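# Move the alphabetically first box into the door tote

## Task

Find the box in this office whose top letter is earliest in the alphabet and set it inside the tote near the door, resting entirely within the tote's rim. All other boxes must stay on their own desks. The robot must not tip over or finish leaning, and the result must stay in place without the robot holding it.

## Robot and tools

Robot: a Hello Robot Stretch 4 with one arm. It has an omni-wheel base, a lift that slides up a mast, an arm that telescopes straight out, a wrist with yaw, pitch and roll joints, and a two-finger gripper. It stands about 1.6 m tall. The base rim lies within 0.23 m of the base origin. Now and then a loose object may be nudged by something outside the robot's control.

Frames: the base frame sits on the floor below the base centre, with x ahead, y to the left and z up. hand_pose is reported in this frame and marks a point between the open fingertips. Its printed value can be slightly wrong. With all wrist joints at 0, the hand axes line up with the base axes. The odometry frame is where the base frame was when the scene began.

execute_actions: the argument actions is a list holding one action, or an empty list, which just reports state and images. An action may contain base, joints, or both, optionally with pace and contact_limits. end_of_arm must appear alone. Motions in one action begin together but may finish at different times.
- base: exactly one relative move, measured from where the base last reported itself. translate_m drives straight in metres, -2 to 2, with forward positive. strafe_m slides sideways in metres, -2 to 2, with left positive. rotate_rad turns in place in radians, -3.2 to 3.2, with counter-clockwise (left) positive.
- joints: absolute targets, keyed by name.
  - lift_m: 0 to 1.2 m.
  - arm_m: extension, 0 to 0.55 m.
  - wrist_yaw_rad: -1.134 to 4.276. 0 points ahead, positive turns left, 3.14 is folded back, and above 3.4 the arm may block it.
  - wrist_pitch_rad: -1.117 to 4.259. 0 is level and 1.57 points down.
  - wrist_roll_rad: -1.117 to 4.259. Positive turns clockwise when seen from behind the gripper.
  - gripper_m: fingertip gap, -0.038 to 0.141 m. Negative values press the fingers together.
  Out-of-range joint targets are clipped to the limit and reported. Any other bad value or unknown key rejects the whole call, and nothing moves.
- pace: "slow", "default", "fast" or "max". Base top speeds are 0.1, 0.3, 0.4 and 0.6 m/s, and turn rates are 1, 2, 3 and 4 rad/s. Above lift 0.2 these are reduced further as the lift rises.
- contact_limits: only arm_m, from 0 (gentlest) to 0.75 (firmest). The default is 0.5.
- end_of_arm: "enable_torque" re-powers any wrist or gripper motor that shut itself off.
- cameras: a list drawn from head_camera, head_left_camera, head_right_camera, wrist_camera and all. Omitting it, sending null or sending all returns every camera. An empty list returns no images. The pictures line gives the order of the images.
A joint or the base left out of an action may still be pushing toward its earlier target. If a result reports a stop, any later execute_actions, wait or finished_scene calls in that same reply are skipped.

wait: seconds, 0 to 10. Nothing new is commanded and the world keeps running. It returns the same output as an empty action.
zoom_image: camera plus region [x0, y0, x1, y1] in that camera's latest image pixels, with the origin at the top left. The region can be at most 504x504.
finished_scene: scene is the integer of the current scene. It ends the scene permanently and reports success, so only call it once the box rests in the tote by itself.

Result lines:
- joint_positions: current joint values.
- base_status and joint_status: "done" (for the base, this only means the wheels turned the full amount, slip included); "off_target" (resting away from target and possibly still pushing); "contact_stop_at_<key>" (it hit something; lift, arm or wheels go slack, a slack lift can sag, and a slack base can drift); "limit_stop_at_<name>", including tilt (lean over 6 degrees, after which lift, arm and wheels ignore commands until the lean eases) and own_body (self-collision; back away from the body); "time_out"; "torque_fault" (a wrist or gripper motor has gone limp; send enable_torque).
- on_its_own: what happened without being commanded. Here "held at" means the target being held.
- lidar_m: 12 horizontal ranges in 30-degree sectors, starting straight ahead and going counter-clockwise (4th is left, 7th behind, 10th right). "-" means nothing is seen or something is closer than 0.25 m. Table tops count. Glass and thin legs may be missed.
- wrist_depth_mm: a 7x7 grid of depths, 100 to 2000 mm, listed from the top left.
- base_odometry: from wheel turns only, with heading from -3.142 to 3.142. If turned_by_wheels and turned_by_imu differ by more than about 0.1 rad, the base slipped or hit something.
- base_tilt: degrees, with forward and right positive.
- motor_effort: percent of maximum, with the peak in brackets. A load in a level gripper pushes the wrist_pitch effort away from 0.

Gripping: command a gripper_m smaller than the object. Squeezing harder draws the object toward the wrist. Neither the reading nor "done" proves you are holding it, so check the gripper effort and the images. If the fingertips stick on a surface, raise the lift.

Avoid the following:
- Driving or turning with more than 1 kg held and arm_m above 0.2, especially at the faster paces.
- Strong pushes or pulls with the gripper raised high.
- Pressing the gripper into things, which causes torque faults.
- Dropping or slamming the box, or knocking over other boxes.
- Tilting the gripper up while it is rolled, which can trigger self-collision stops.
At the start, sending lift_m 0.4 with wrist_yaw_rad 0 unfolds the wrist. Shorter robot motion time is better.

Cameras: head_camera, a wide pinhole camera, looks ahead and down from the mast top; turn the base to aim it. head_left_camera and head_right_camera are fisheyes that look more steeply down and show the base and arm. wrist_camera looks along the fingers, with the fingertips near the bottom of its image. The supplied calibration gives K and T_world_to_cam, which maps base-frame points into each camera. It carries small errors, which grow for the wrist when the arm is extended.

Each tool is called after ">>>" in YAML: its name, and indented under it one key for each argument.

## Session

>>> execute_actions:
  actions: []
  cameras: ["wrist_camera","head_left_camera"]

Scene clock: 0.00 s.
base_odometry: x=+0.000 y=+0.000 heading=+0.000 (m, m, rad; odometry frame)
turned_by_wheels: +0.000 (rad since the last result)
turned_by_imu: +0.000 (rad since the last result)
base_tilt: forward=-0.7 right=-0.5 (deg)
lidar_m: 1.29 1.23 1.05 0.72 0.69 0.70 0.99 1.62 1.13 1.01 0.97 1.01
base_status: not commanded
joint_positions: lift_m=+0.157 arm_m=+0.000 wrist_yaw_rad=+3.078 wrist_pitch_rad=+0.022 wrist_roll_rad=+0.006 gripper_m=+0.057
joint_status: not commanded
motor_effort: lift_m=+19 arm_m=+0 wrist_yaw_rad=-2 wrist_pitch_rad=-9 wrist_roll_rad=+1 gripper_m=-5 wheel_0=+0 wheel_1=+1 wheel_2=+0 (%)
hand_pose: x=-0.1114 y=+0.1057 z=+0.3294 quat_wxyz=(+0.032, -0.011, +0.003, +0.999) (m; base frame)
wrist_depth_mm: 116 135 1863 - 866 715 597 / - 137 1863 - 878 707 597 / 111 138 1921 - 878 715 609 / 135 187 1921 - 891 715 609 / 1430 1576 1808 1464 866 723 615 / 1098 1118 195 1025 197 723 621 / 759 723 759 - 768 683 609
pictures: head_left_camera, wrist_camera
camera_calibration (this result's frames):
wrist_camera: T_world_to_cam=[[0.0959279, 0.995382, -0.00344969, -0.0982209], [0.059211, -0.0091658, -0.998203, 0.381678], [-0.993626, 0.0955513, -0.0598168, 0.129089], [0, 0, 0, 1]] pos_world=[0.115089, 0.0889311, 0.388375]
Images, in order (width x height): head_left_camera 420x672, wrist_camera 616x392.

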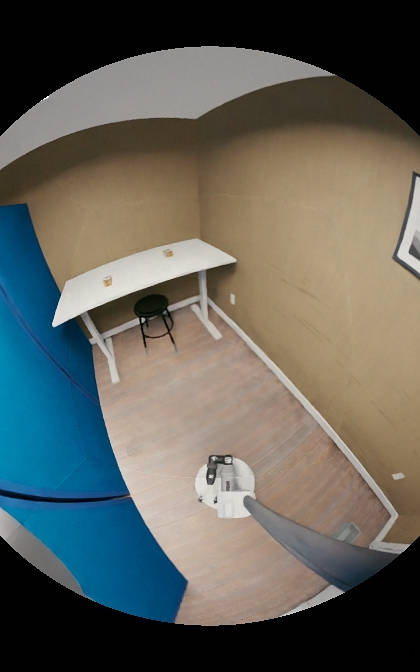

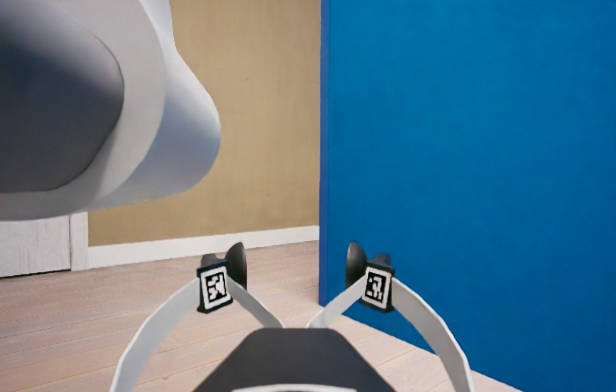

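Same layout.

>>> execute_actions:
  actions:
    - {"base":{"rotate_rad":0.55},"joints":{"lift_m":1.2,"wrist_yaw_rad":0,"wrist_pitch_rad":0.6,"arm_m":0.55,"gripper_m":0.14},"pace":"fast"}
  cameras: ["wrist_camera"]

>>> zoom_image:
  camera: "wrist_camera"
  region: [100,60,520,260]

Scene clock: 3.97 s.
base_odometry: x=+0.000 y=+0.000 heading=+0.550 (m, m, rad; odometry frame)
turned_by_wheels: +0.550 (rad since the last result)
turned_by_imu: +0.552 (rad since the last result)
base_tilt: forward=-0.7 right=-0.5 (deg)
lidar_m: 1.23 1.04 0.73 0.70 0.71 1.72 1.15 1.14 1.03 0.97 1.01 1.31
base_status: done
joint_positions: lift_m=+1.199 arm_m=+0.549 wrist_yaw_rad=+0.000 wrist_pitch_rad=+0.602 wrist_roll_rad=+0.006 gripper_m=+0.140
joint_status: all done
joint sent to its limit — the command would take lift_m past its upper limit, so that joint was sent only as far as its limit.
motor_effort: lift_m=+21(24) arm_m=+7(8) wrist_yaw_rad=-2(8) wrist_pitch_rad=-5(4) wrist_roll_rad=+1(1) gripper_m=+1(2) wheel_0=-1(5) wheel_1=-1(8) wheel_2=+0(9) (%)
hand_pose: x=+0.9574 y=-0.0873 z=+1.2134 quat_wxyz=(+0.955, +0.003, +0.296, -0.001) (m; base frame)
wrist_depth_mm: 1138 1182 1182 1205 1182 1229 1138 / 1118 1205 1255 1255 1229 1308 1160 / 904 917 917 904 931 946 960 / 715 723 732 741 732 741 750 / 1078 627 1808 1078 654 668 1098 / 1205 1336 1537 1008 1499 1430 1205 / 1205 1366 1430 - 1464 1397 1182
pictures: wrist_camera
camera_calibration (this result's frames):
wrist_camera: T_world_to_cam=[[-0.0283368, -0.99949, 0.0147265, -0.0828698], [-0.596989, 0.00510524, -0.802233, 1.59081], [0.801748, -0.0315243, -0.59683, 0.183983], [0, 0, 0, 1]] pos_world=[0.799837, -0.085149, 1.38722]
Images, in order (width x height): wrist_camera 616x392.

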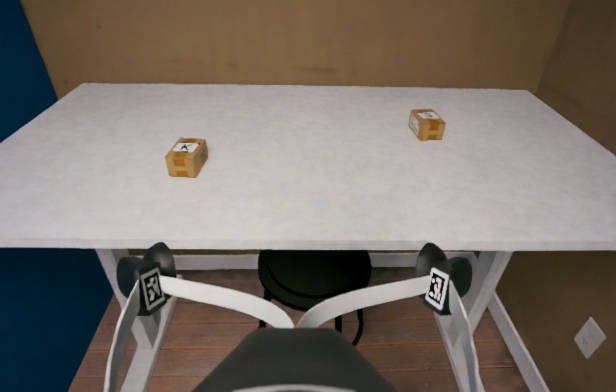

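Region (100, 60, 520, 260) of wrist_camera's 616x392 image, scaled by 1.200; it fills the top 240 rows of this view, and the rest is white.

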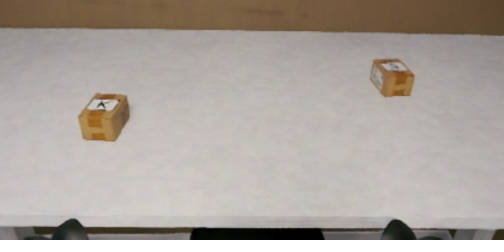

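>>> execute_actions:
  actions:
    - {"base":{"translate_m":0.35},"joints":{"wrist_pitch_rad":0.9},"pace":"fast"}
  cameras: ["wrist_camera"]

>>> execute_actions:
  actions:
    - {"base":{"translate_m":-1.5},"joints":{"arm_m":0},"pace":"fast"}
  cameras: []

>>> execute_actions:
  actions:
    - {"base":{"rotate_rad":1.59},"joints":{"lift_m":0.4},"pace":"fast"}
  cameras: ["head_left_camera"]

Scene clock: 6.93 s.
base_odometry: x=+0.298 y=+0.183 heading=+0.550 (m, m, rad; odometry frame)
turned_by_wheels: +0.000 (rad since the last result)
turned_by_imu: +0.000 (rad since the last result)
base_tilt: forward=-0.7 right=-0.6 (deg)
lidar_m: 0.90 0.94 0.73 0.70 0.73 1.01 1.44 1.40 1.02 0.97 1.02 0.93
base_status: done
joint_positions: lift_m=+1.199 arm_m=+0.549 wrist_yaw_rad=+0.000 wrist_pitch_rad=+0.901 wrist_roll_rad=+0.006 gripper_m=+0.140
joint_status: all done
motor_effort: lift_m=+21(21) arm_m=+7(7) wrist_yaw_rad=-2(3) wrist_pitch_rad=-4(2) wrist_roll_rad=+2(2) gripper_m=+1(1) wheel_0=+2(4) wheel_1=+2(6) wheel_2=-1(10) (%)
hand_pose: x=+0.8987 y=-0.0874 z=+1.1506 quat_wxyz=(+0.900, +0.003, +0.436, -0.001) (m; base frame)
wrist_depth_mm: 750 768 768 768 778 798 809 / 647 647 647 661 668 634 683 / 564 535 569 580 580 585 591 / 504 496 508 512 517 517 517 / 449 452 459 462 466 466 469 / 410 399 402 413 404 413 424 / 1205 1229 1182 - 1229 1229 1182
pictures: wrist_camera
camera_calibration (this result's frames):
wrist_camera: T_world_to_cam=[[-0.0230103, -0.999481, 0.0225553, -0.09748], [-0.807015, 0.00525323, -0.590508, 1.45048], [0.590083, -0.0317902, -0.806716, 0.625232], [0, 0, 0, 1]] pos_world=[0.799379, -0.0851728, 1.36311]
Images, in order (width x height): wrist_camera 616x392.

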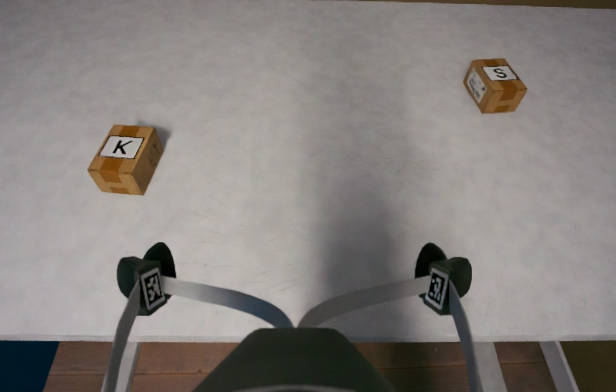

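Scene clock: 13.40 s.
base_odometry: x=-0.980 y=-0.601 heading=+0.550 (m, m, rad; odometry frame)
turned_by_wheels: +0.000 (rad since the last result)
turned_by_imu: +0.003 (rad since the last result)
base_tilt: forward=-0.6 right=-0.4 (deg)
lidar_m: 2.41 1.00 0.83 1.99 0.71 0.48 0.43 0.49 0.35 0.27 0.30 1.38
base_status: done
joint_positions: lift_m=+1.199 arm_m=+0.001 wrist_yaw_rad=+0.000 wrist_pitch_rad=+0.902 wrist_roll_rad=+0.006 gripper_m=+0.140
joint_status: all done
motor_effort: lift_m=+20(21) arm_m=-7(8) wrist_yaw_rad=-1(3) wrist_pitch_rad=-5(5) wrist_roll_rad=+0(2) gripper_m=+1(0) wheel_0=-2(9) wheel_1=-2(5) wheel_2=+0(10) (%)
hand_pose: x=+0.3510 y=-0.0875 z=+1.1505 quat_wxyz=(+0.900, +0.003, +0.436, -0.001) (m; base frame)
wrist_depth_mm: 1160 1863 - - - 1756 1205 / 1182 1863 - - - 1708 1182 / 1160 1756 1863 1863 1808 1756 1229 / 1160 1618 1618 1661 1661 1618 1205 / 1182 1499 1464 1499 1499 1537 1205 / 1182 1308 1308 1366 1308 1366 1205 / 1160 1205 1281 - 1281 1281 1205
pictures: none
No camera images: the call's "cameras" was empty. Leave "cameras" out to get every camera's image.

Scene clock: 16.47 s.
base_odometry: x=-0.980 y=-0.601 heading=+2.139 (m, m, rad; odometry frame)
turned_by_wheels: +1.589 (rad since the last result)
turned_by_imu: +1.593 (rad since the last result)
base_tilt: forward=-0.6 right=-0.4 (deg)
lidar_m: 1.82 0.70 0.48 0.42 0.49 0.28 0.46 1.03 1.46 2.43 0.97 0.83
base_status: done
joint_positions: lift_m=+0.400 arm_m=+0.001 wrist_yaw_rad=+0.000 wrist_pitch_rad=+0.902 wrist_roll_rad=+0.006 gripper_m=+0.140
joint_status: all done
motor_effort: lift_m=+17(18) arm_m=-7(7) wrist_yaw_rad=-1(1) wrist_pitch_rad=-5(5) wrist_roll_rad=+1(1) gripper_m=+3(2) wheel_0=-2(3) wheel_1=-2(7) wheel_2=-3(6) (%)
hand_pose: x=+0.3511 y=-0.0875 z=+0.3521 quat_wxyz=(+0.900, +0.003, +0.436, -0.001) (m; base frame)
wrist_depth_mm: 820 1042 1042 1042 1078 723 512 / 820 878 878 917 917 732 569 / 759 788 788 778 798 723 647 / 683 683 699 707 715 715 723 / 621 621 621 634 627 634 654 / 559 544 549 564 554 569 580 / 512 517 525 - 530 535 530
pictures: head_left_camera
Images, in order (width x height): head_left_camera 420x672.

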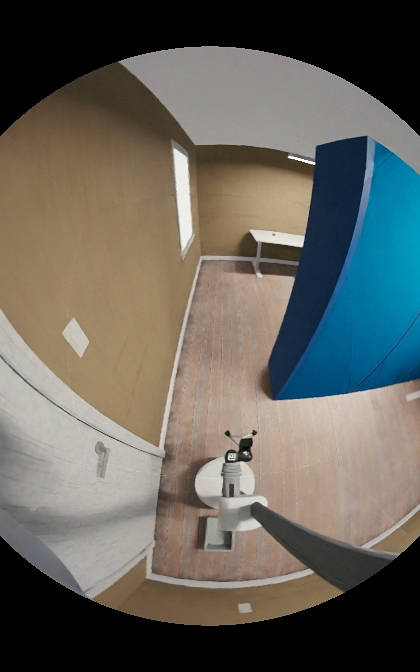

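>>> execute_actions:
  actions:
    - {"base":{"translate_m":2},"pace":"max"}
  cameras: ["head_left_camera"]

>>> execute_actions:
  actions:
    - {"base":{"strafe_m":-1.3},"joints":{"lift_m":1.19,"arm_m":0.4},"pace":"max"}
  cameras: ["wrist_camera"]

>>> execute_actions:
  actions:
    - {"base":{"rotate_rad":-1.55},"joints":{"arm_m":0.55,"wrist_pitch_rad":0.7},"pace":"fast"}
  cameras: ["wrist_camera"]

Scene clock: 22.00 s.
base_odometry: x=-2.058 y=+1.084 heading=+2.140 (m, m, rad; odometry frame)
turned_by_wheels: +0.000 (rad since the last result)
turned_by_imu: +0.000 (rad since the last result)
base_tilt: forward=-0.6 right=-0.4 (deg)
lidar_m: 1.66 0.60 0.43 0.39 0.46 0.68 1.86 0.94 1.23 2.50 1.25 1.04
base_status: done
joint_positions: lift_m=+0.400 arm_m=+0.001 wrist_yaw_rad=+0.000 wrist_pitch_rad=+0.902 wrist_roll_rad=+0.006 gripper_m=+0.140
joint_status: not commanded
motor_effort: lift_m=+18(18) arm_m=-7(7) wrist_yaw_rad=-1(1) wrist_pitch_rad=-6(4) wrist_roll_rad=+1(1) gripper_m=+1(2) wheel_0=+0(8) wheel_1=+1(9) wheel_2=+3(15) (%)
hand_pose: x=+0.3511 y=-0.0874 z=+0.3520 quat_wxyz=(+0.900, +0.003, +0.436, -0.001) (m; base frame)
wrist_depth_mm: 750 991 1060 1060 1060 1060 1078 / 750 891 891 904 904 917 904 / 741 768 778 768 798 809 820 / 683 691 691 699 699 715 723 / 615 615 627 621 634 640 640 / 559 544 554 559 559 569 580 / 521 512 517 - 535 525 535
pictures: head_left_camera
Images, in order (width x height): head_left_camera 420x672.

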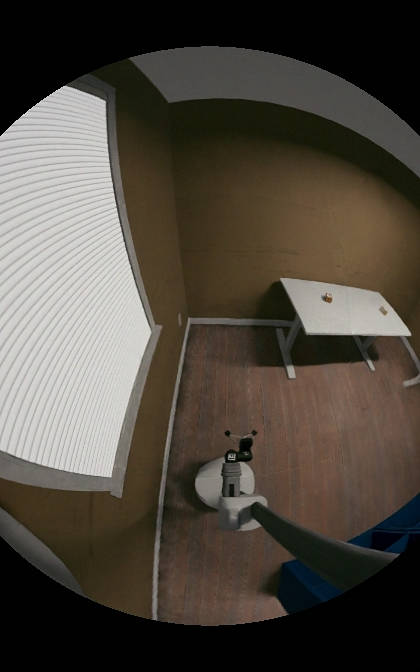

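Scene clock: 25.73 s.
base_odometry: x=-0.962 y=+1.784 heading=+2.140 (m, m, rad; odometry frame)
turned_by_wheels: +0.000 (rad since the last result)
turned_by_imu: -0.004 (rad since the last result)
base_tilt: forward=-0.7 right=-0.4 (deg)
lidar_m: 0.86 0.92 1.79 1.71 1.83 0.85 0.82 0.91 1.25 1.17 1.24 0.92
base_status: done
joint_positions: lift_m=+1.190 arm_m=+0.399 wrist_yaw_rad=+0.000 wrist_pitch_rad=+0.902 wrist_roll_rad=+0.006 gripper_m=+0.140
joint_status: all done
motor_effort: lift_m=+19(23) arm_m=+7(8) wrist_yaw_rad=-1(2) wrist_pitch_rad=-5(5) wrist_roll_rad=+0(1) gripper_m=+0(1) wheel_0=-1(13) wheel_1=+1(15) wheel_2=+0(2) (%)
hand_pose: x=+0.7487 y=-0.0874 z=+1.1419 quat_wxyz=(+0.900, +0.003, +0.436, -0.001) (m; base frame)
wrist_depth_mm: 1078 1098 1098 1098 1098 1078 1078 / 991 1008 991 1008 1025 1025 1255 / 854 854 878 878 891 904 1366 / 768 768 778 788 778 809 798 / 691 691 707 707 707 715 715 / 1308 654 661 661 1336 1308 1336 / 1205 1205 1255 - 1255 1255 1255
pictures: wrist_camera
camera_calibration (this result's frames):
wrist_camera: T_world_to_cam=[[-0.023195, -0.999476, 0.0225625, -0.100641], [-0.8072, 0.00540822, -0.590253, 1.32417], [0.589822, -0.0319034, -0.806903, 0.707181], [0, 0, 0, 1]] pos_world=[0.649424, -0.0851881, 1.35449]
Images, in order (width x height): wrist_camera 616x392.

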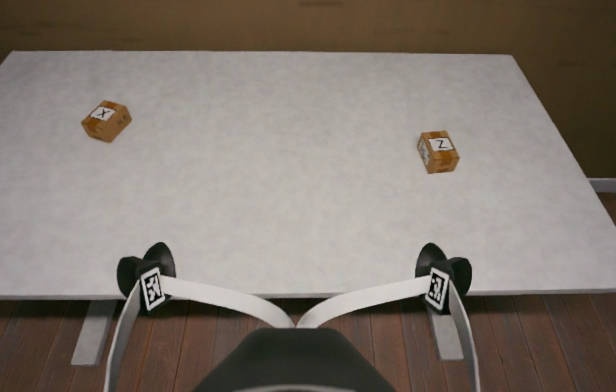

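Scene clock: 28.53 s.
base_odometry: x=-0.962 y=+1.784 heading=+0.590 (m, m, rad; odometry frame)
turned_by_wheels: -1.549 (rad since the last result)
turned_by_imu: -1.552 (rad since the last result)
base_tilt: forward=-0.6 right=-0.5 (deg)
lidar_m: 1.14 1.23 0.93 0.87 0.91 1.77 1.74 1.18 0.85 0.84 0.89 1.20
base_status: done
joint_positions: lift_m=+1.190 arm_m=+0.549 wrist_yaw_rad=+0.000 wrist_pitch_rad=+0.702 wrist_roll_rad=+0.006 gripper_m=+0.140
joint_status: all done
motor_effort: lift_m=+19(19) arm_m=+6(7) wrist_yaw_rad=-2(3) wrist_pitch_rad=-6(10) wrist_roll_rad=+1(1) gripper_m=-1(0) wheel_0=+3(6) wheel_1=+4(6) wheel_2=+1(8) (%)
hand_pose: x=+0.9401 y=-0.0874 z=+1.1819 quat_wxyz=(+0.939, +0.003, +0.344, -0.001) (m; base frame)
wrist_depth_mm: 1118 1098 1138 1098 1098 1098 1060 / 904 917 917 946 960 960 1182 / 732 732 741 750 759 759 768 / 609 609 627 621 634 634 640 / 1576 569 1708 1661 1661 585 1042 / 1499 1308 1464 1464 1464 1464 1397 / 1366 1281 1281 - 1308 1336 1255
pictures: wrist_camera
camera_calibration (this result's frames):
wrist_camera: T_world_to_cam=[[-0.0268416, -0.999486, 0.0175239, -0.0876418], [-0.674064, 0.00515146, -0.738655, 1.55251], [0.738186, -0.0316389, -0.673855, 0.329854], [0, 0, 0, 1]] pos_world=[0.800645, -0.0851583, 1.37058]
Images, in order (width x height): wrist_camera 616x392.

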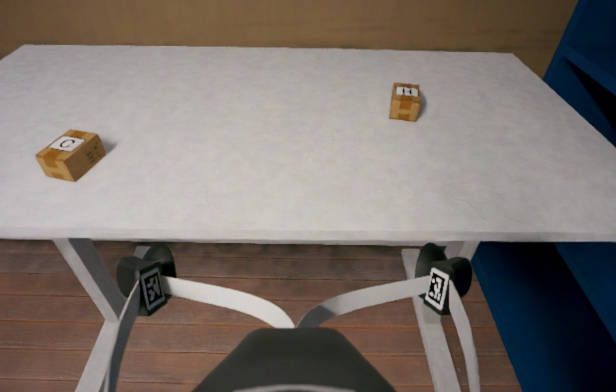

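>>> execute_actions:
  actions:
    - {"base":{"translate_m":0.5},"joints":{"wrist_pitch_rad":0.9,"arm_m":0.42,"lift_m":1.15},"pace":"fast"}
  cameras: ["wrist_camera"]

>>> execute_actions:
  actions:
    - {"base":{"strafe_m":0.4},"pace":"fast"}
  cameras: ["wrist_camera"]

Scene clock: 31.87 s.
base_odometry: x=-0.547 y=+2.063 heading=+0.591 (m, m, rad; odometry frame)
turned_by_wheels: +0.000 (rad since the last result)
turned_by_imu: +0.000 (rad since the last result)
base_tilt: forward=-0.7 right=-0.5 (deg)
lidar_m: 0.63 0.70 0.91 0.87 0.92 1.30 2.26 1.24 0.91 0.85 0.91 0.70
base_status: done
joint_positions: lift_m=+1.150 arm_m=+0.421 wrist_yaw_rad=+0.000 wrist_pitch_rad=+0.902 wrist_roll_rad=+0.006 gripper_m=+0.140
joint_status: all done
motor_effort: lift_m=+17(17) arm_m=-7(8) wrist_yaw_rad=-1(2) wrist_pitch_rad=-3(5) wrist_roll_rad=+2(2) gripper_m=+1(0) wheel_0=+2(1) wheel_1=+2(6) wheel_2=+0(11) (%)
hand_pose: x=+0.7710 y=-0.0874 z=+1.1021 quat_wxyz=(+0.900, +0.003, +0.436, -0.001) (m; base frame)
wrist_depth_mm: 668 661 676 683 699 699 699 / 569 580 580 580 597 603 597 / 500 496 508 504 512 496 517 / 442 445 449 452 455 462 462 / 399 402 404 407 407 410 415 / 364 351 357 366 359 368 375 / 330 334 336 - 340 342 342
pictures: wrist_camera
camera_calibration (this result's frames):
wrist_camera: T_world_to_cam=[[-0.0232688, -0.999475, 0.0225645, -0.0991818], [-0.807248, 0.00546935, -0.590187, 1.31867], [0.589753, -0.0319481, -0.806951, 0.661941], [0, 0, 0, 1]] pos_world=[0.671805, -0.0851941, 1.31465]
Images, in order (width x height): wrist_camera 616x392.

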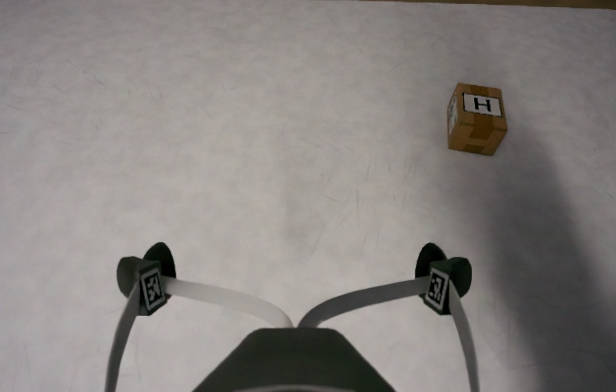

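Scene clock: 34.47 s.
base_odometry: x=-0.770 y=+2.395 heading=+0.591 (m, m, rad; odometry frame)
turned_by_wheels: +0.000 (rad since the last result)
turned_by_imu: +0.001 (rad since the last result)
base_tilt: forward=-0.6 right=-0.5 (deg)
lidar_m: 0.67 0.69 0.50 0.48 0.51 0.71 2.22 1.78 1.33 1.25 1.00 0.69
base_status: done
joint_positions: lift_m=+1.150 arm_m=+0.421 wrist_yaw_rad=+0.000 wrist_pitch_rad=+0.902 wrist_roll_rad=+0.006 gripper_m=+0.140
joint_status: not commanded
motor_effort: lift_m=+17(17) arm_m=-7(7) wrist_yaw_rad=-1(1) wrist_pitch_rad=-4(5) wrist_roll_rad=+2(0) gripper_m=+1(1) wheel_0=-2(9) wheel_1=+1(8) wheel_2=+0(1) (%)
hand_pose: x=+0.7710 y=-0.0874 z=+1.1021 quat_wxyz=(+0.900, +0.003, +0.436, -0.001) (m; base frame)
wrist_depth_mm: 809 668 676 676 691 699 707 / 569 574 574 585 585 591 597 / 500 500 500 504 508 517 521 / 442 445 449 449 462 462 462 / 399 399 404 359 407 410 413 / 364 353 351 334 359 366 379 / 332 332 336 - 342 340 343
pictures: wrist_camera
camera_calibration (this result's frames):
wrist_camera: T_world_to_cam=[[-0.0232687, -0.999475, 0.0225645, -0.0991818], [-0.807248, 0.00546923, -0.590187, 1.31866], [0.589753, -0.0319481, -0.806951, 0.661937], [0, 0, 0, 1]] pos_world=[0.671802, -0.0851941, 1.31465]
Images, in order (width x height): wrist_camera 616x392.

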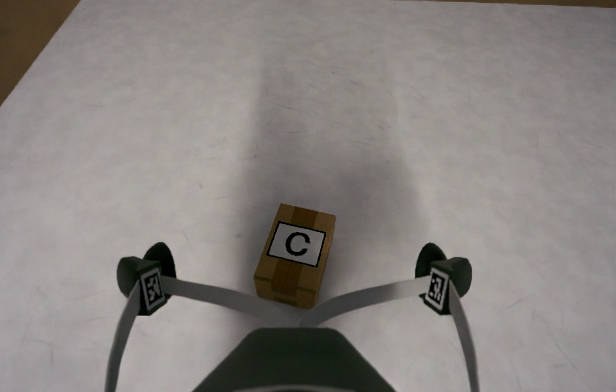

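>>> execute_actions:
  actions:
    - {"joints":{"arm_m":0.488,"lift_m":1.035}}
  cameras: []

>>> execute_actions:
  actions:
    - {"joints":{"gripper_m":0.02}}
  cameras: []

>>> execute_actions:
  actions:
    - {"joints":{"lift_m":1.1}}
  cameras: []

>>> execute_actions:
  actions:
    - {"base":{"translate_m":-1.78},"joints":{"arm_m":0},"pace":"fast"}
  cameras: []

>>> execute_actions:
  actions:
    - {"base":{"rotate_rad":-1.6},"joints":{"lift_m":0.4},"pace":"fast"}
  cameras: []

>>> execute_actions:
  actions:
    - {"base":{"translate_m":2},"pace":"max"}
  cameras: ["wrist_camera"]

Scene clock: 36.30 s.
base_odometry: x=-0.770 y=+2.395 heading=+0.591 (m, m, rad; odometry frame)
turned_by_wheels: +0.000 (rad since the last result)
turned_by_imu: +0.000 (rad since the last result)
base_tilt: forward=-0.7 right=-0.5 (deg)
lidar_m: 0.67 0.71 0.50 0.46 0.49 0.70 2.23 1.76 1.33 1.25 0.95 0.71
base_status: not commanded
joint_positions: lift_m=+1.035 arm_m=+0.487 wrist_yaw_rad=+0.000 wrist_pitch_rad=+0.902 wrist_roll_rad=+0.006 gripper_m=+0.140
joint_status: all done
motor_effort: lift_m=+16(18) arm_m=+7(8) wrist_yaw_rad=-1(1) wrist_pitch_rad=-5(3) wrist_roll_rad=+0(2) gripper_m=+0(0) wheel_0=-1(1) wheel_1=+1(2) wheel_2=+0(0) (%)
hand_pose: x=+0.8366 y=-0.0874 z=+0.9872 quat_wxyz=(+0.900, +0.003, +0.436, -0.001) (m; base frame)
wrist_depth_mm: 459 459 466 473 473 480 488 / 392 394 397 397 407 407 413 / 342 343 345 347 353 355 357 / 303 306 307 250 310 317 317 / 272 274 278 224 281 282 285 / 248 241 213 203 247 251 257 / 228 228 229 - 235 235 236
pictures: none
No camera images: the call's "cameras" was empty. Leave "cameras" out to get every camera's image.

Scene clock: 38.47 s.
base_odometry: x=-0.770 y=+2.395 heading=+0.591 (m, m, rad; odometry frame)
turned_by_wheels: +0.000 (rad since the last result)
turned_by_imu: +0.000 (rad since the last result)
base_tilt: forward=-0.6 right=-0.6 (deg)
lidar_m: 0.67 0.71 0.49 0.47 0.51 0.73 2.23 1.78 1.31 1.26 1.00 0.72
base_status: not commanded
joint_positions: lift_m=+1.035 arm_m=+0.487 wrist_yaw_rad=+0.000 wrist_pitch_rad=+0.902 wrist_roll_rad=+0.006 gripper_m=+0.020
joint_status: all done
motor_effort: lift_m=+16(16) arm_m=+7(7) wrist_yaw_rad=-1(1) wrist_pitch_rad=-6(6) wrist_roll_rad=+2(1) gripper_m=-16(18) wheel_0=-1(2) wheel_1=+2(2) wheel_2=+0(0) (%)
hand_pose: x=+0.8365 y=-0.0874 z=+0.9871 quat_wxyz=(+0.900, +0.003, +0.436, -0.001) (m; base frame)
wrist_depth_mm: 455 462 462 466 480 480 484 / 389 392 397 397 407 410 410 / 343 345 347 349 351 355 355 / 303 306 309 239 312 315 319 / 273 276 272 213 282 282 285 / 249 242 192 193 193 256 257 / 229 226 230 - 233 231 234
pictures: none
No camera images: the call's "cameras" was empty. Leave "cameras" out to get every camera's image.

Scene clock: 39.67 s.
base_odometry: x=-0.770 y=+2.395 heading=+0.591 (m, m, rad; odometry frame)
turned_by_wheels: +0.000 (rad since the last result)
turned_by_imu: +0.000 (rad since the last result)
base_tilt: forward=-0.7 right=-0.5 (deg)
lidar_m: 0.64 0.71 0.50 0.45 0.52 0.72 2.22 1.80 1.32 1.25 1.00 0.71
base_status: not commanded
joint_positions: lift_m=+1.100 arm_m=+0.487 wrist_yaw_rad=+0.000 wrist_pitch_rad=+0.902 wrist_roll_rad=+0.006 gripper_m=+0.020
joint_status: all done
motor_effort: lift_m=+21(22) arm_m=+7(7) wrist_yaw_rad=-1(1) wrist_pitch_rad=-7(7) wrist_roll_rad=+0(2) gripper_m=-17(19) wheel_0=-1(2) wheel_1=+2(2) wheel_2=+0(0) (%)
hand_pose: x=+0.8365 y=-0.0874 z=+1.0516 quat_wxyz=(+0.900, +0.003, +0.436, -0.001) (m; base frame)
wrist_depth_mm: 574 585 591 591 597 603 609 / 492 492 500 504 512 512 521 / 424 430 433 439 445 445 452 / 384 384 389 239 397 394 399 / 343 343 340 214 353 355 355 / 312 303 192 193 192 324 324 / 286 282 290 - 293 291 296
pictures: none
No camera images: the call's "cameras" was empty. Leave "cameras" out to get every camera's image.

Scene clock: 46.53 s.
base_odometry: x=-2.248 y=+1.404 heading=+0.590 (m, m, rad; odometry frame)
turned_by_wheels: +0.000 (rad since the last result)
turned_by_imu: +0.004 (rad since the last result)
base_tilt: forward=-0.7 right=-0.5 (deg)
lidar_m: 1.97 0.73 0.76 1.32 0.60 0.44 0.41 0.44 0.64 1.69 1.28 1.80
base_status: done
joint_positions: lift_m=+1.100 arm_m=+0.001 wrist_yaw_rad=+0.000 wrist_pitch_rad=+0.903 wrist_roll_rad=+0.006 gripper_m=+0.020
joint_status: all done
motor_effort: lift_m=+21(21) arm_m=-7(8) wrist_yaw_rad=-1(3) wrist_pitch_rad=-6(6) wrist_roll_rad=+1(2) gripper_m=-17(17) wheel_0=-2(7) wheel_1=-3(7) wheel_2=+0(11) (%)
hand_pose: x=+0.3509 y=-0.0874 z=+1.0516 quat_wxyz=(+0.900, +0.003, +0.436, -0.001) (m; base frame)
wrist_depth_mm: 976 - - - - - - / 904 1921 - - - - 1921 / 1618 1708 1708 1756 1756 1808 1576 / 1499 1499 1576 239 1537 1618 1537 / 1336 1397 1397 214 1430 1430 1397 / 1205 1182 192 193 193 1281 1281 / 1160 1160 1138 - 1138 1160 1160
pictures: none
No camera images: the call's "cameras" was empty. Leave "cameras" out to get every camera's image.

Scene clock: 49.37 s.
base_odometry: x=-2.248 y=+1.404 heading=-1.009 (m, m, rad; odometry frame)
turned_by_wheels: -1.600 (rad since the last result)
turned_by_imu: -1.602 (rad since the last result)
base_tilt: forward=-0.7 right=-0.4 (deg)
lidar_m: 1.79 1.30 1.70 2.47 0.78 0.74 1.31 0.61 0.44 0.40 0.43 0.61
base_status: done
joint_positions: lift_m=+0.400 arm_m=+0.001 wrist_yaw_rad=+0.000 wrist_pitch_rad=+0.902 wrist_roll_rad=+0.006 gripper_m=+0.020
joint_status: all done
motor_effort: lift_m=+17(21) arm_m=-7(7) wrist_yaw_rad=-1(1) wrist_pitch_rad=-6(5) wrist_roll_rad=+1(0) gripper_m=-17(16) wheel_0=+1(5) wheel_1=+2(6) wheel_2=+2(6) (%)
hand_pose: x=+0.3509 y=-0.0874 z=+0.3519 quat_wxyz=(+0.900, +0.003, +0.436, -0.001) (m; base frame)
wrist_depth_mm: 976 1042 1042 1042 1025 741 521 / 866 878 904 891 904 723 521 / 759 778 778 788 788 707 521 / 683 691 699 239 707 668 521 / 609 627 615 213 640 621 525 / 559 549 192 193 193 574 508 / 512 512 521 - 530 521 508
pictures: none
No camera images: the call's "cameras" was empty. Leave "cameras" out to get every camera's image.

Scene clock: 54.57 s.
base_odometry: x=-1.183 y=-0.289 heading=-1.009 (m, m, rad; odometry frame)
turned_by_wheels: +0.000 (rad since the last result)
turned_by_imu: -0.001 (rad since the last result)
base_tilt: forward=-0.7 right=-0.5 (deg)
lidar_m: 0.65 1.40 1.91 1.33 0.58 0.70 1.82 0.63 0.44 0.42 0.42 0.55
base_status: done
joint_positions: lift_m=+0.400 arm_m=+0.001 wrist_yaw_rad=+0.000 wrist_pitch_rad=+0.902 wrist_roll_rad=+0.006 gripper_m=+0.020
joint_status: not commanded
motor_effort: lift_m=+18(18) arm_m=-7(7) wrist_yaw_rad=-2(1) wrist_pitch_rad=-7(6) wrist_roll_rad=+1(1) gripper_m=-18(19) wheel_0=-1(11) wheel_1=+0(7) wheel_2=+2(15) (%)
hand_pose: x=+0.3509 y=-0.0874 z=+0.3519 quat_wxyz=(+0.900, +0.003, +0.436, -0.001) (m; base frame)
wrist_depth_mm: 1060 1042 1060 1060 1025 634 459 / 891 891 798 904 917 640 459 / 759 759 788 788 798 654 462 / 683 683 676 238 707 647 466 / 621 621 609 213 621 609 466 / 564 544 192 194 193 569 462 / 517 508 517 - 521 521 466
pictures: wrist_camera
camera_calibration (this result's frames):
wrist_camera: T_world_to_cam=[[-0.0231804, -0.999476, 0.0225787, -0.0920522], [-0.807575, 0.00540716, -0.589741, 0.536747], [0.58931, -0.0319044, -0.807277, 0.304604], [0, 0, 0, 1]] pos_world=[0.251824, -0.0851881, 0.56452]
Images, in order (width x height): wrist_camera 616x392.

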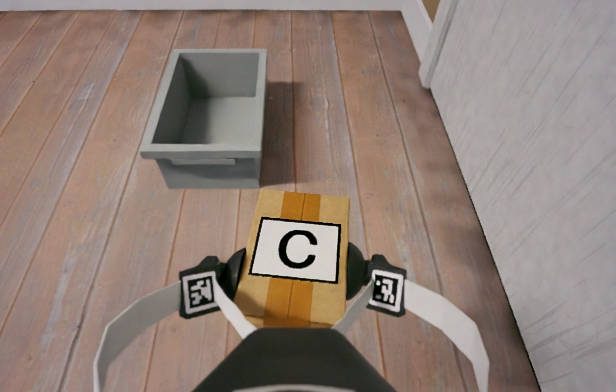

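>>> execute_actions:
  actions:
    - {"base":{"strafe_m":0.152},"joints":{"arm_m":0.485,"lift_m":0.27}}
  cameras: ["wrist_camera"]

>>> execute_actions:
  actions:
    - {"joints":{"lift_m":0.095}}
  cameras: ["wrist_camera"]

>>> execute_actions:
  actions:
    - {"joints":{"gripper_m":0.08}}
  cameras: []

>>> execute_actions:
  actions:
    - {"joints":{"lift_m":0.27}}
  cameras: ["wrist_camera"]

Scene clock: 57.43 s.
base_odometry: x=-1.055 y=-0.208 heading=-1.009 (m, m, rad; odometry frame)
turned_by_wheels: +0.000 (rad since the last result)
turned_by_imu: +0.001 (rad since the last result)
base_tilt: forward=-0.7 right=-0.5 (deg)
lidar_m: 0.67 1.41 1.94 1.35 0.46 0.49 2.47 0.87 0.62 0.56 0.57 0.80
base_status: done
joint_positions: lift_m=+0.270 arm_m=+0.484 wrist_yaw_rad=+0.000 wrist_pitch_rad=+0.902 wrist_roll_rad=+0.006 gripper_m=+0.020
joint_status: all done
motor_effort: lift_m=+17(18) arm_m=+7(8) wrist_yaw_rad=-2(1) wrist_pitch_rad=-7(6) wrist_roll_rad=+1(2) gripper_m=-19(15) wheel_0=+0(9) wheel_1=+1(11) wheel_2=+0(1) (%)
hand_pose: x=+0.8335 y=-0.0874 z=+0.2220 quat_wxyz=(+0.900, +0.003, +0.436, -0.001) (m; base frame)
wrist_depth_mm: 647 668 661 668 683 676 647 / 676 676 683 691 691 691 654 / 591 597 591 615 609 621 609 / 521 525 508 240 544 544 554 / 477 477 347 214 466 484 492 / 433 418 192 193 193 442 445 / 392 389 319 - 330 402 410
pictures: wrist_camera
camera_calibration (this result's frames):
wrist_camera: T_world_to_cam=[[-0.0229483, -0.999482, 0.0225768, -0.0780859], [-0.807527, 0.00521809, -0.589808, 0.849812], [0.589384, -0.0317664, -0.807228, -0.0846684], [0, 0, 0, 1]] pos_world=[0.734357, -0.0851694, 0.434642]
Images, in order (width x height): wrist_camera 616x392.

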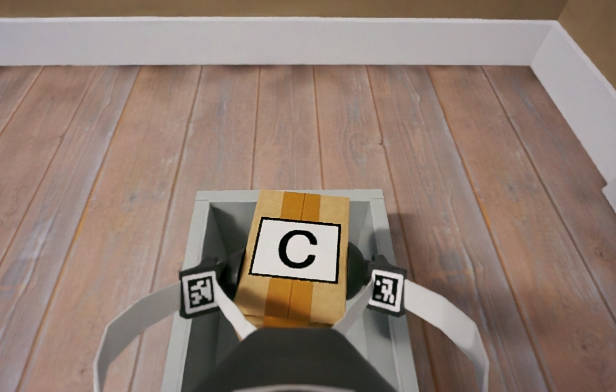

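Scene clock: 59.23 s.
base_odometry: x=-1.055 y=-0.208 heading=-1.009 (m, m, rad; odometry frame)
turned_by_wheels: +0.000 (rad since the last result)
turned_by_imu: +0.000 (rad since the last result)
base_tilt: forward=-0.7 right=-0.5 (deg)
lidar_m: 0.87 1.41 1.94 1.33 0.46 0.48 2.48 0.86 0.60 0.58 0.57 0.80
base_status: not commanded
joint_positions: lift_m=+0.095 arm_m=+0.484 wrist_yaw_rad=+0.000 wrist_pitch_rad=+0.902 wrist_roll_rad=+0.006 gripper_m=+0.020
joint_status: all done
motor_effort: lift_m=+17(16) arm_m=+7(7) wrist_yaw_rad=-2(2) wrist_pitch_rad=-5(4) wrist_roll_rad=+1(1) gripper_m=-19(18) wheel_0=+0(0) wheel_1=+1(1) wheel_2=+0(0) (%)
hand_pose: x=+0.8335 y=-0.0874 z=+0.0470 quat_wxyz=(+0.900, +0.003, +0.436, -0.001) (m; base frame)
wrist_depth_mm: 469 480 480 488 492 492 508 / 404 258 266 267 254 430 427 / 355 216 312 314 286 359 373 / 319 199 319 239 289 193 330 / 272 198 279 214 233 165 297 / 145 170 193 193 193 150 267 / 133 197 236 - 235 145 137
pictures: wrist_camera
camera_calibration (this result's frames):
wrist_camera: T_world_to_cam=[[-0.0229472, -0.999482, 0.0225777, -0.0741356], [-0.807552, 0.00521808, -0.589773, 0.7466], [0.58935, -0.0317663, -0.807253, -0.225913], [0, 0, 0, 1]] pos_world=[0.734359, -0.0851694, 0.25963]
Images, in order (width x height): wrist_camera 616x392.

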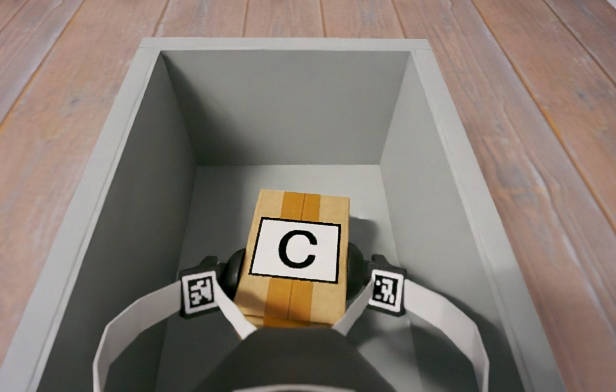

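Scene clock: 60.63 s.
base_odometry: x=-1.055 y=-0.208 heading=-1.009 (m, m, rad; odometry frame)
turned_by_wheels: +0.000 (rad since the last result)
turned_by_imu: +0.000 (rad since the last result)
base_tilt: forward=-0.8 right=-0.5 (deg)
lidar_m: 0.89 1.42 1.96 1.37 0.46 0.48 2.47 0.84 0.61 0.56 0.57 0.80
base_status: not commanded
joint_positions: lift_m=+0.095 arm_m=+0.484 wrist_yaw_rad=+0.000 wrist_pitch_rad=+0.902 wrist_roll_rad=+0.006 gripper_m=+0.080
joint_status: all done
motor_effort: lift_m=+17(17) arm_m=+7(7) wrist_yaw_rad=-2(2) wrist_pitch_rad=-5(8) wrist_roll_rad=+1(2) gripper_m=+0(16) wheel_0=+0(0) wheel_1=+1(1) wheel_2=+0(0) (%)
hand_pose: x=+0.8335 y=-0.0874 z=+0.0470 quat_wxyz=(+0.900, +0.003, +0.436, -0.001) (m; base frame)
wrist_depth_mm: 473 477 480 488 496 500 508 / 404 256 265 270 255 421 430 / 355 216 310 312 286 359 373 / 317 199 315 320 289 192 329 / 273 198 285 231 232 167 294 / 145 171 214 211 211 154 267 / 133 171 237 - 236 137 137
pictures: none
No camera images: the call's "cameras" was empty. Leave "cameras" out to get every camera's image.

Scene clock: 62.43 s.
base_odometry: x=-1.055 y=-0.208 heading=-1.009 (m, m, rad; odometry frame)
turned_by_wheels: +0.000 (rad since the last result)
turned_by_imu: +0.000 (rad since the last result)
base_tilt: forward=-0.6 right=-0.6 (deg)
lidar_m: 0.69 1.40 1.94 1.36 0.46 0.48 2.49 0.86 0.60 0.55 0.58 0.80
base_status: not commanded
joint_positions: lift_m=+0.270 arm_m=+0.484 wrist_yaw_rad=+0.000 wrist_pitch_rad=+0.902 wrist_roll_rad=+0.006 gripper_m=+0.080
joint_status: all done
motor_effort: lift_m=+21(22) arm_m=+7(7) wrist_yaw_rad=-1(1) wrist_pitch_rad=-4(3) wrist_roll_rad=+1(1) gripper_m=-2(1) wheel_0=+0(0) wheel_1=+1(1) wheel_2=+0(0) (%)
hand_pose: x=+0.8335 y=-0.0874 z=+0.2217 quat_wxyz=(+0.900, +0.003, +0.436, -0.001) (m; base frame)
wrist_depth_mm: 654 654 661 668 676 683 654 / 676 691 691 683 691 715 654 / 591 597 603 609 615 615 609 / 525 525 512 410 539 554 554 / 480 477 427 462 462 492 496 / 433 433 309 387 309 445 452 / 397 384 319 - 334 399 404
pictures: wrist_camera
camera_calibration (this result's frames):
wrist_camera: T_world_to_cam=[[-0.0230346, -0.99948, 0.0225706, -0.0780181], [-0.807368, 0.00528298, -0.590024, 0.849598], [0.589598, -0.0318137, -0.80707, -0.0851812], [0, 0, 0, 1]] pos_world=[0.734364, -0.0851758, 0.434297]
Images, in order (width x height): wrist_camera 616x392.

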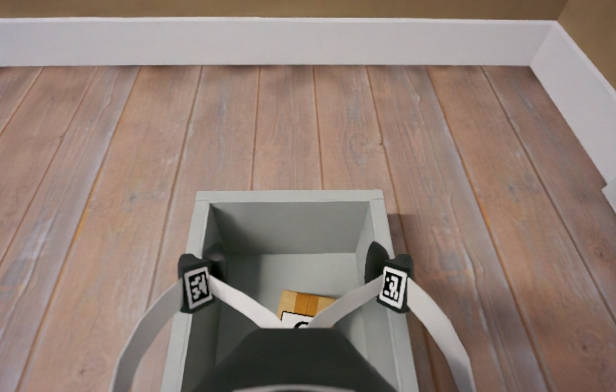

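>>> finished_scene:
  scene: 2

The scene is finished: the task was done.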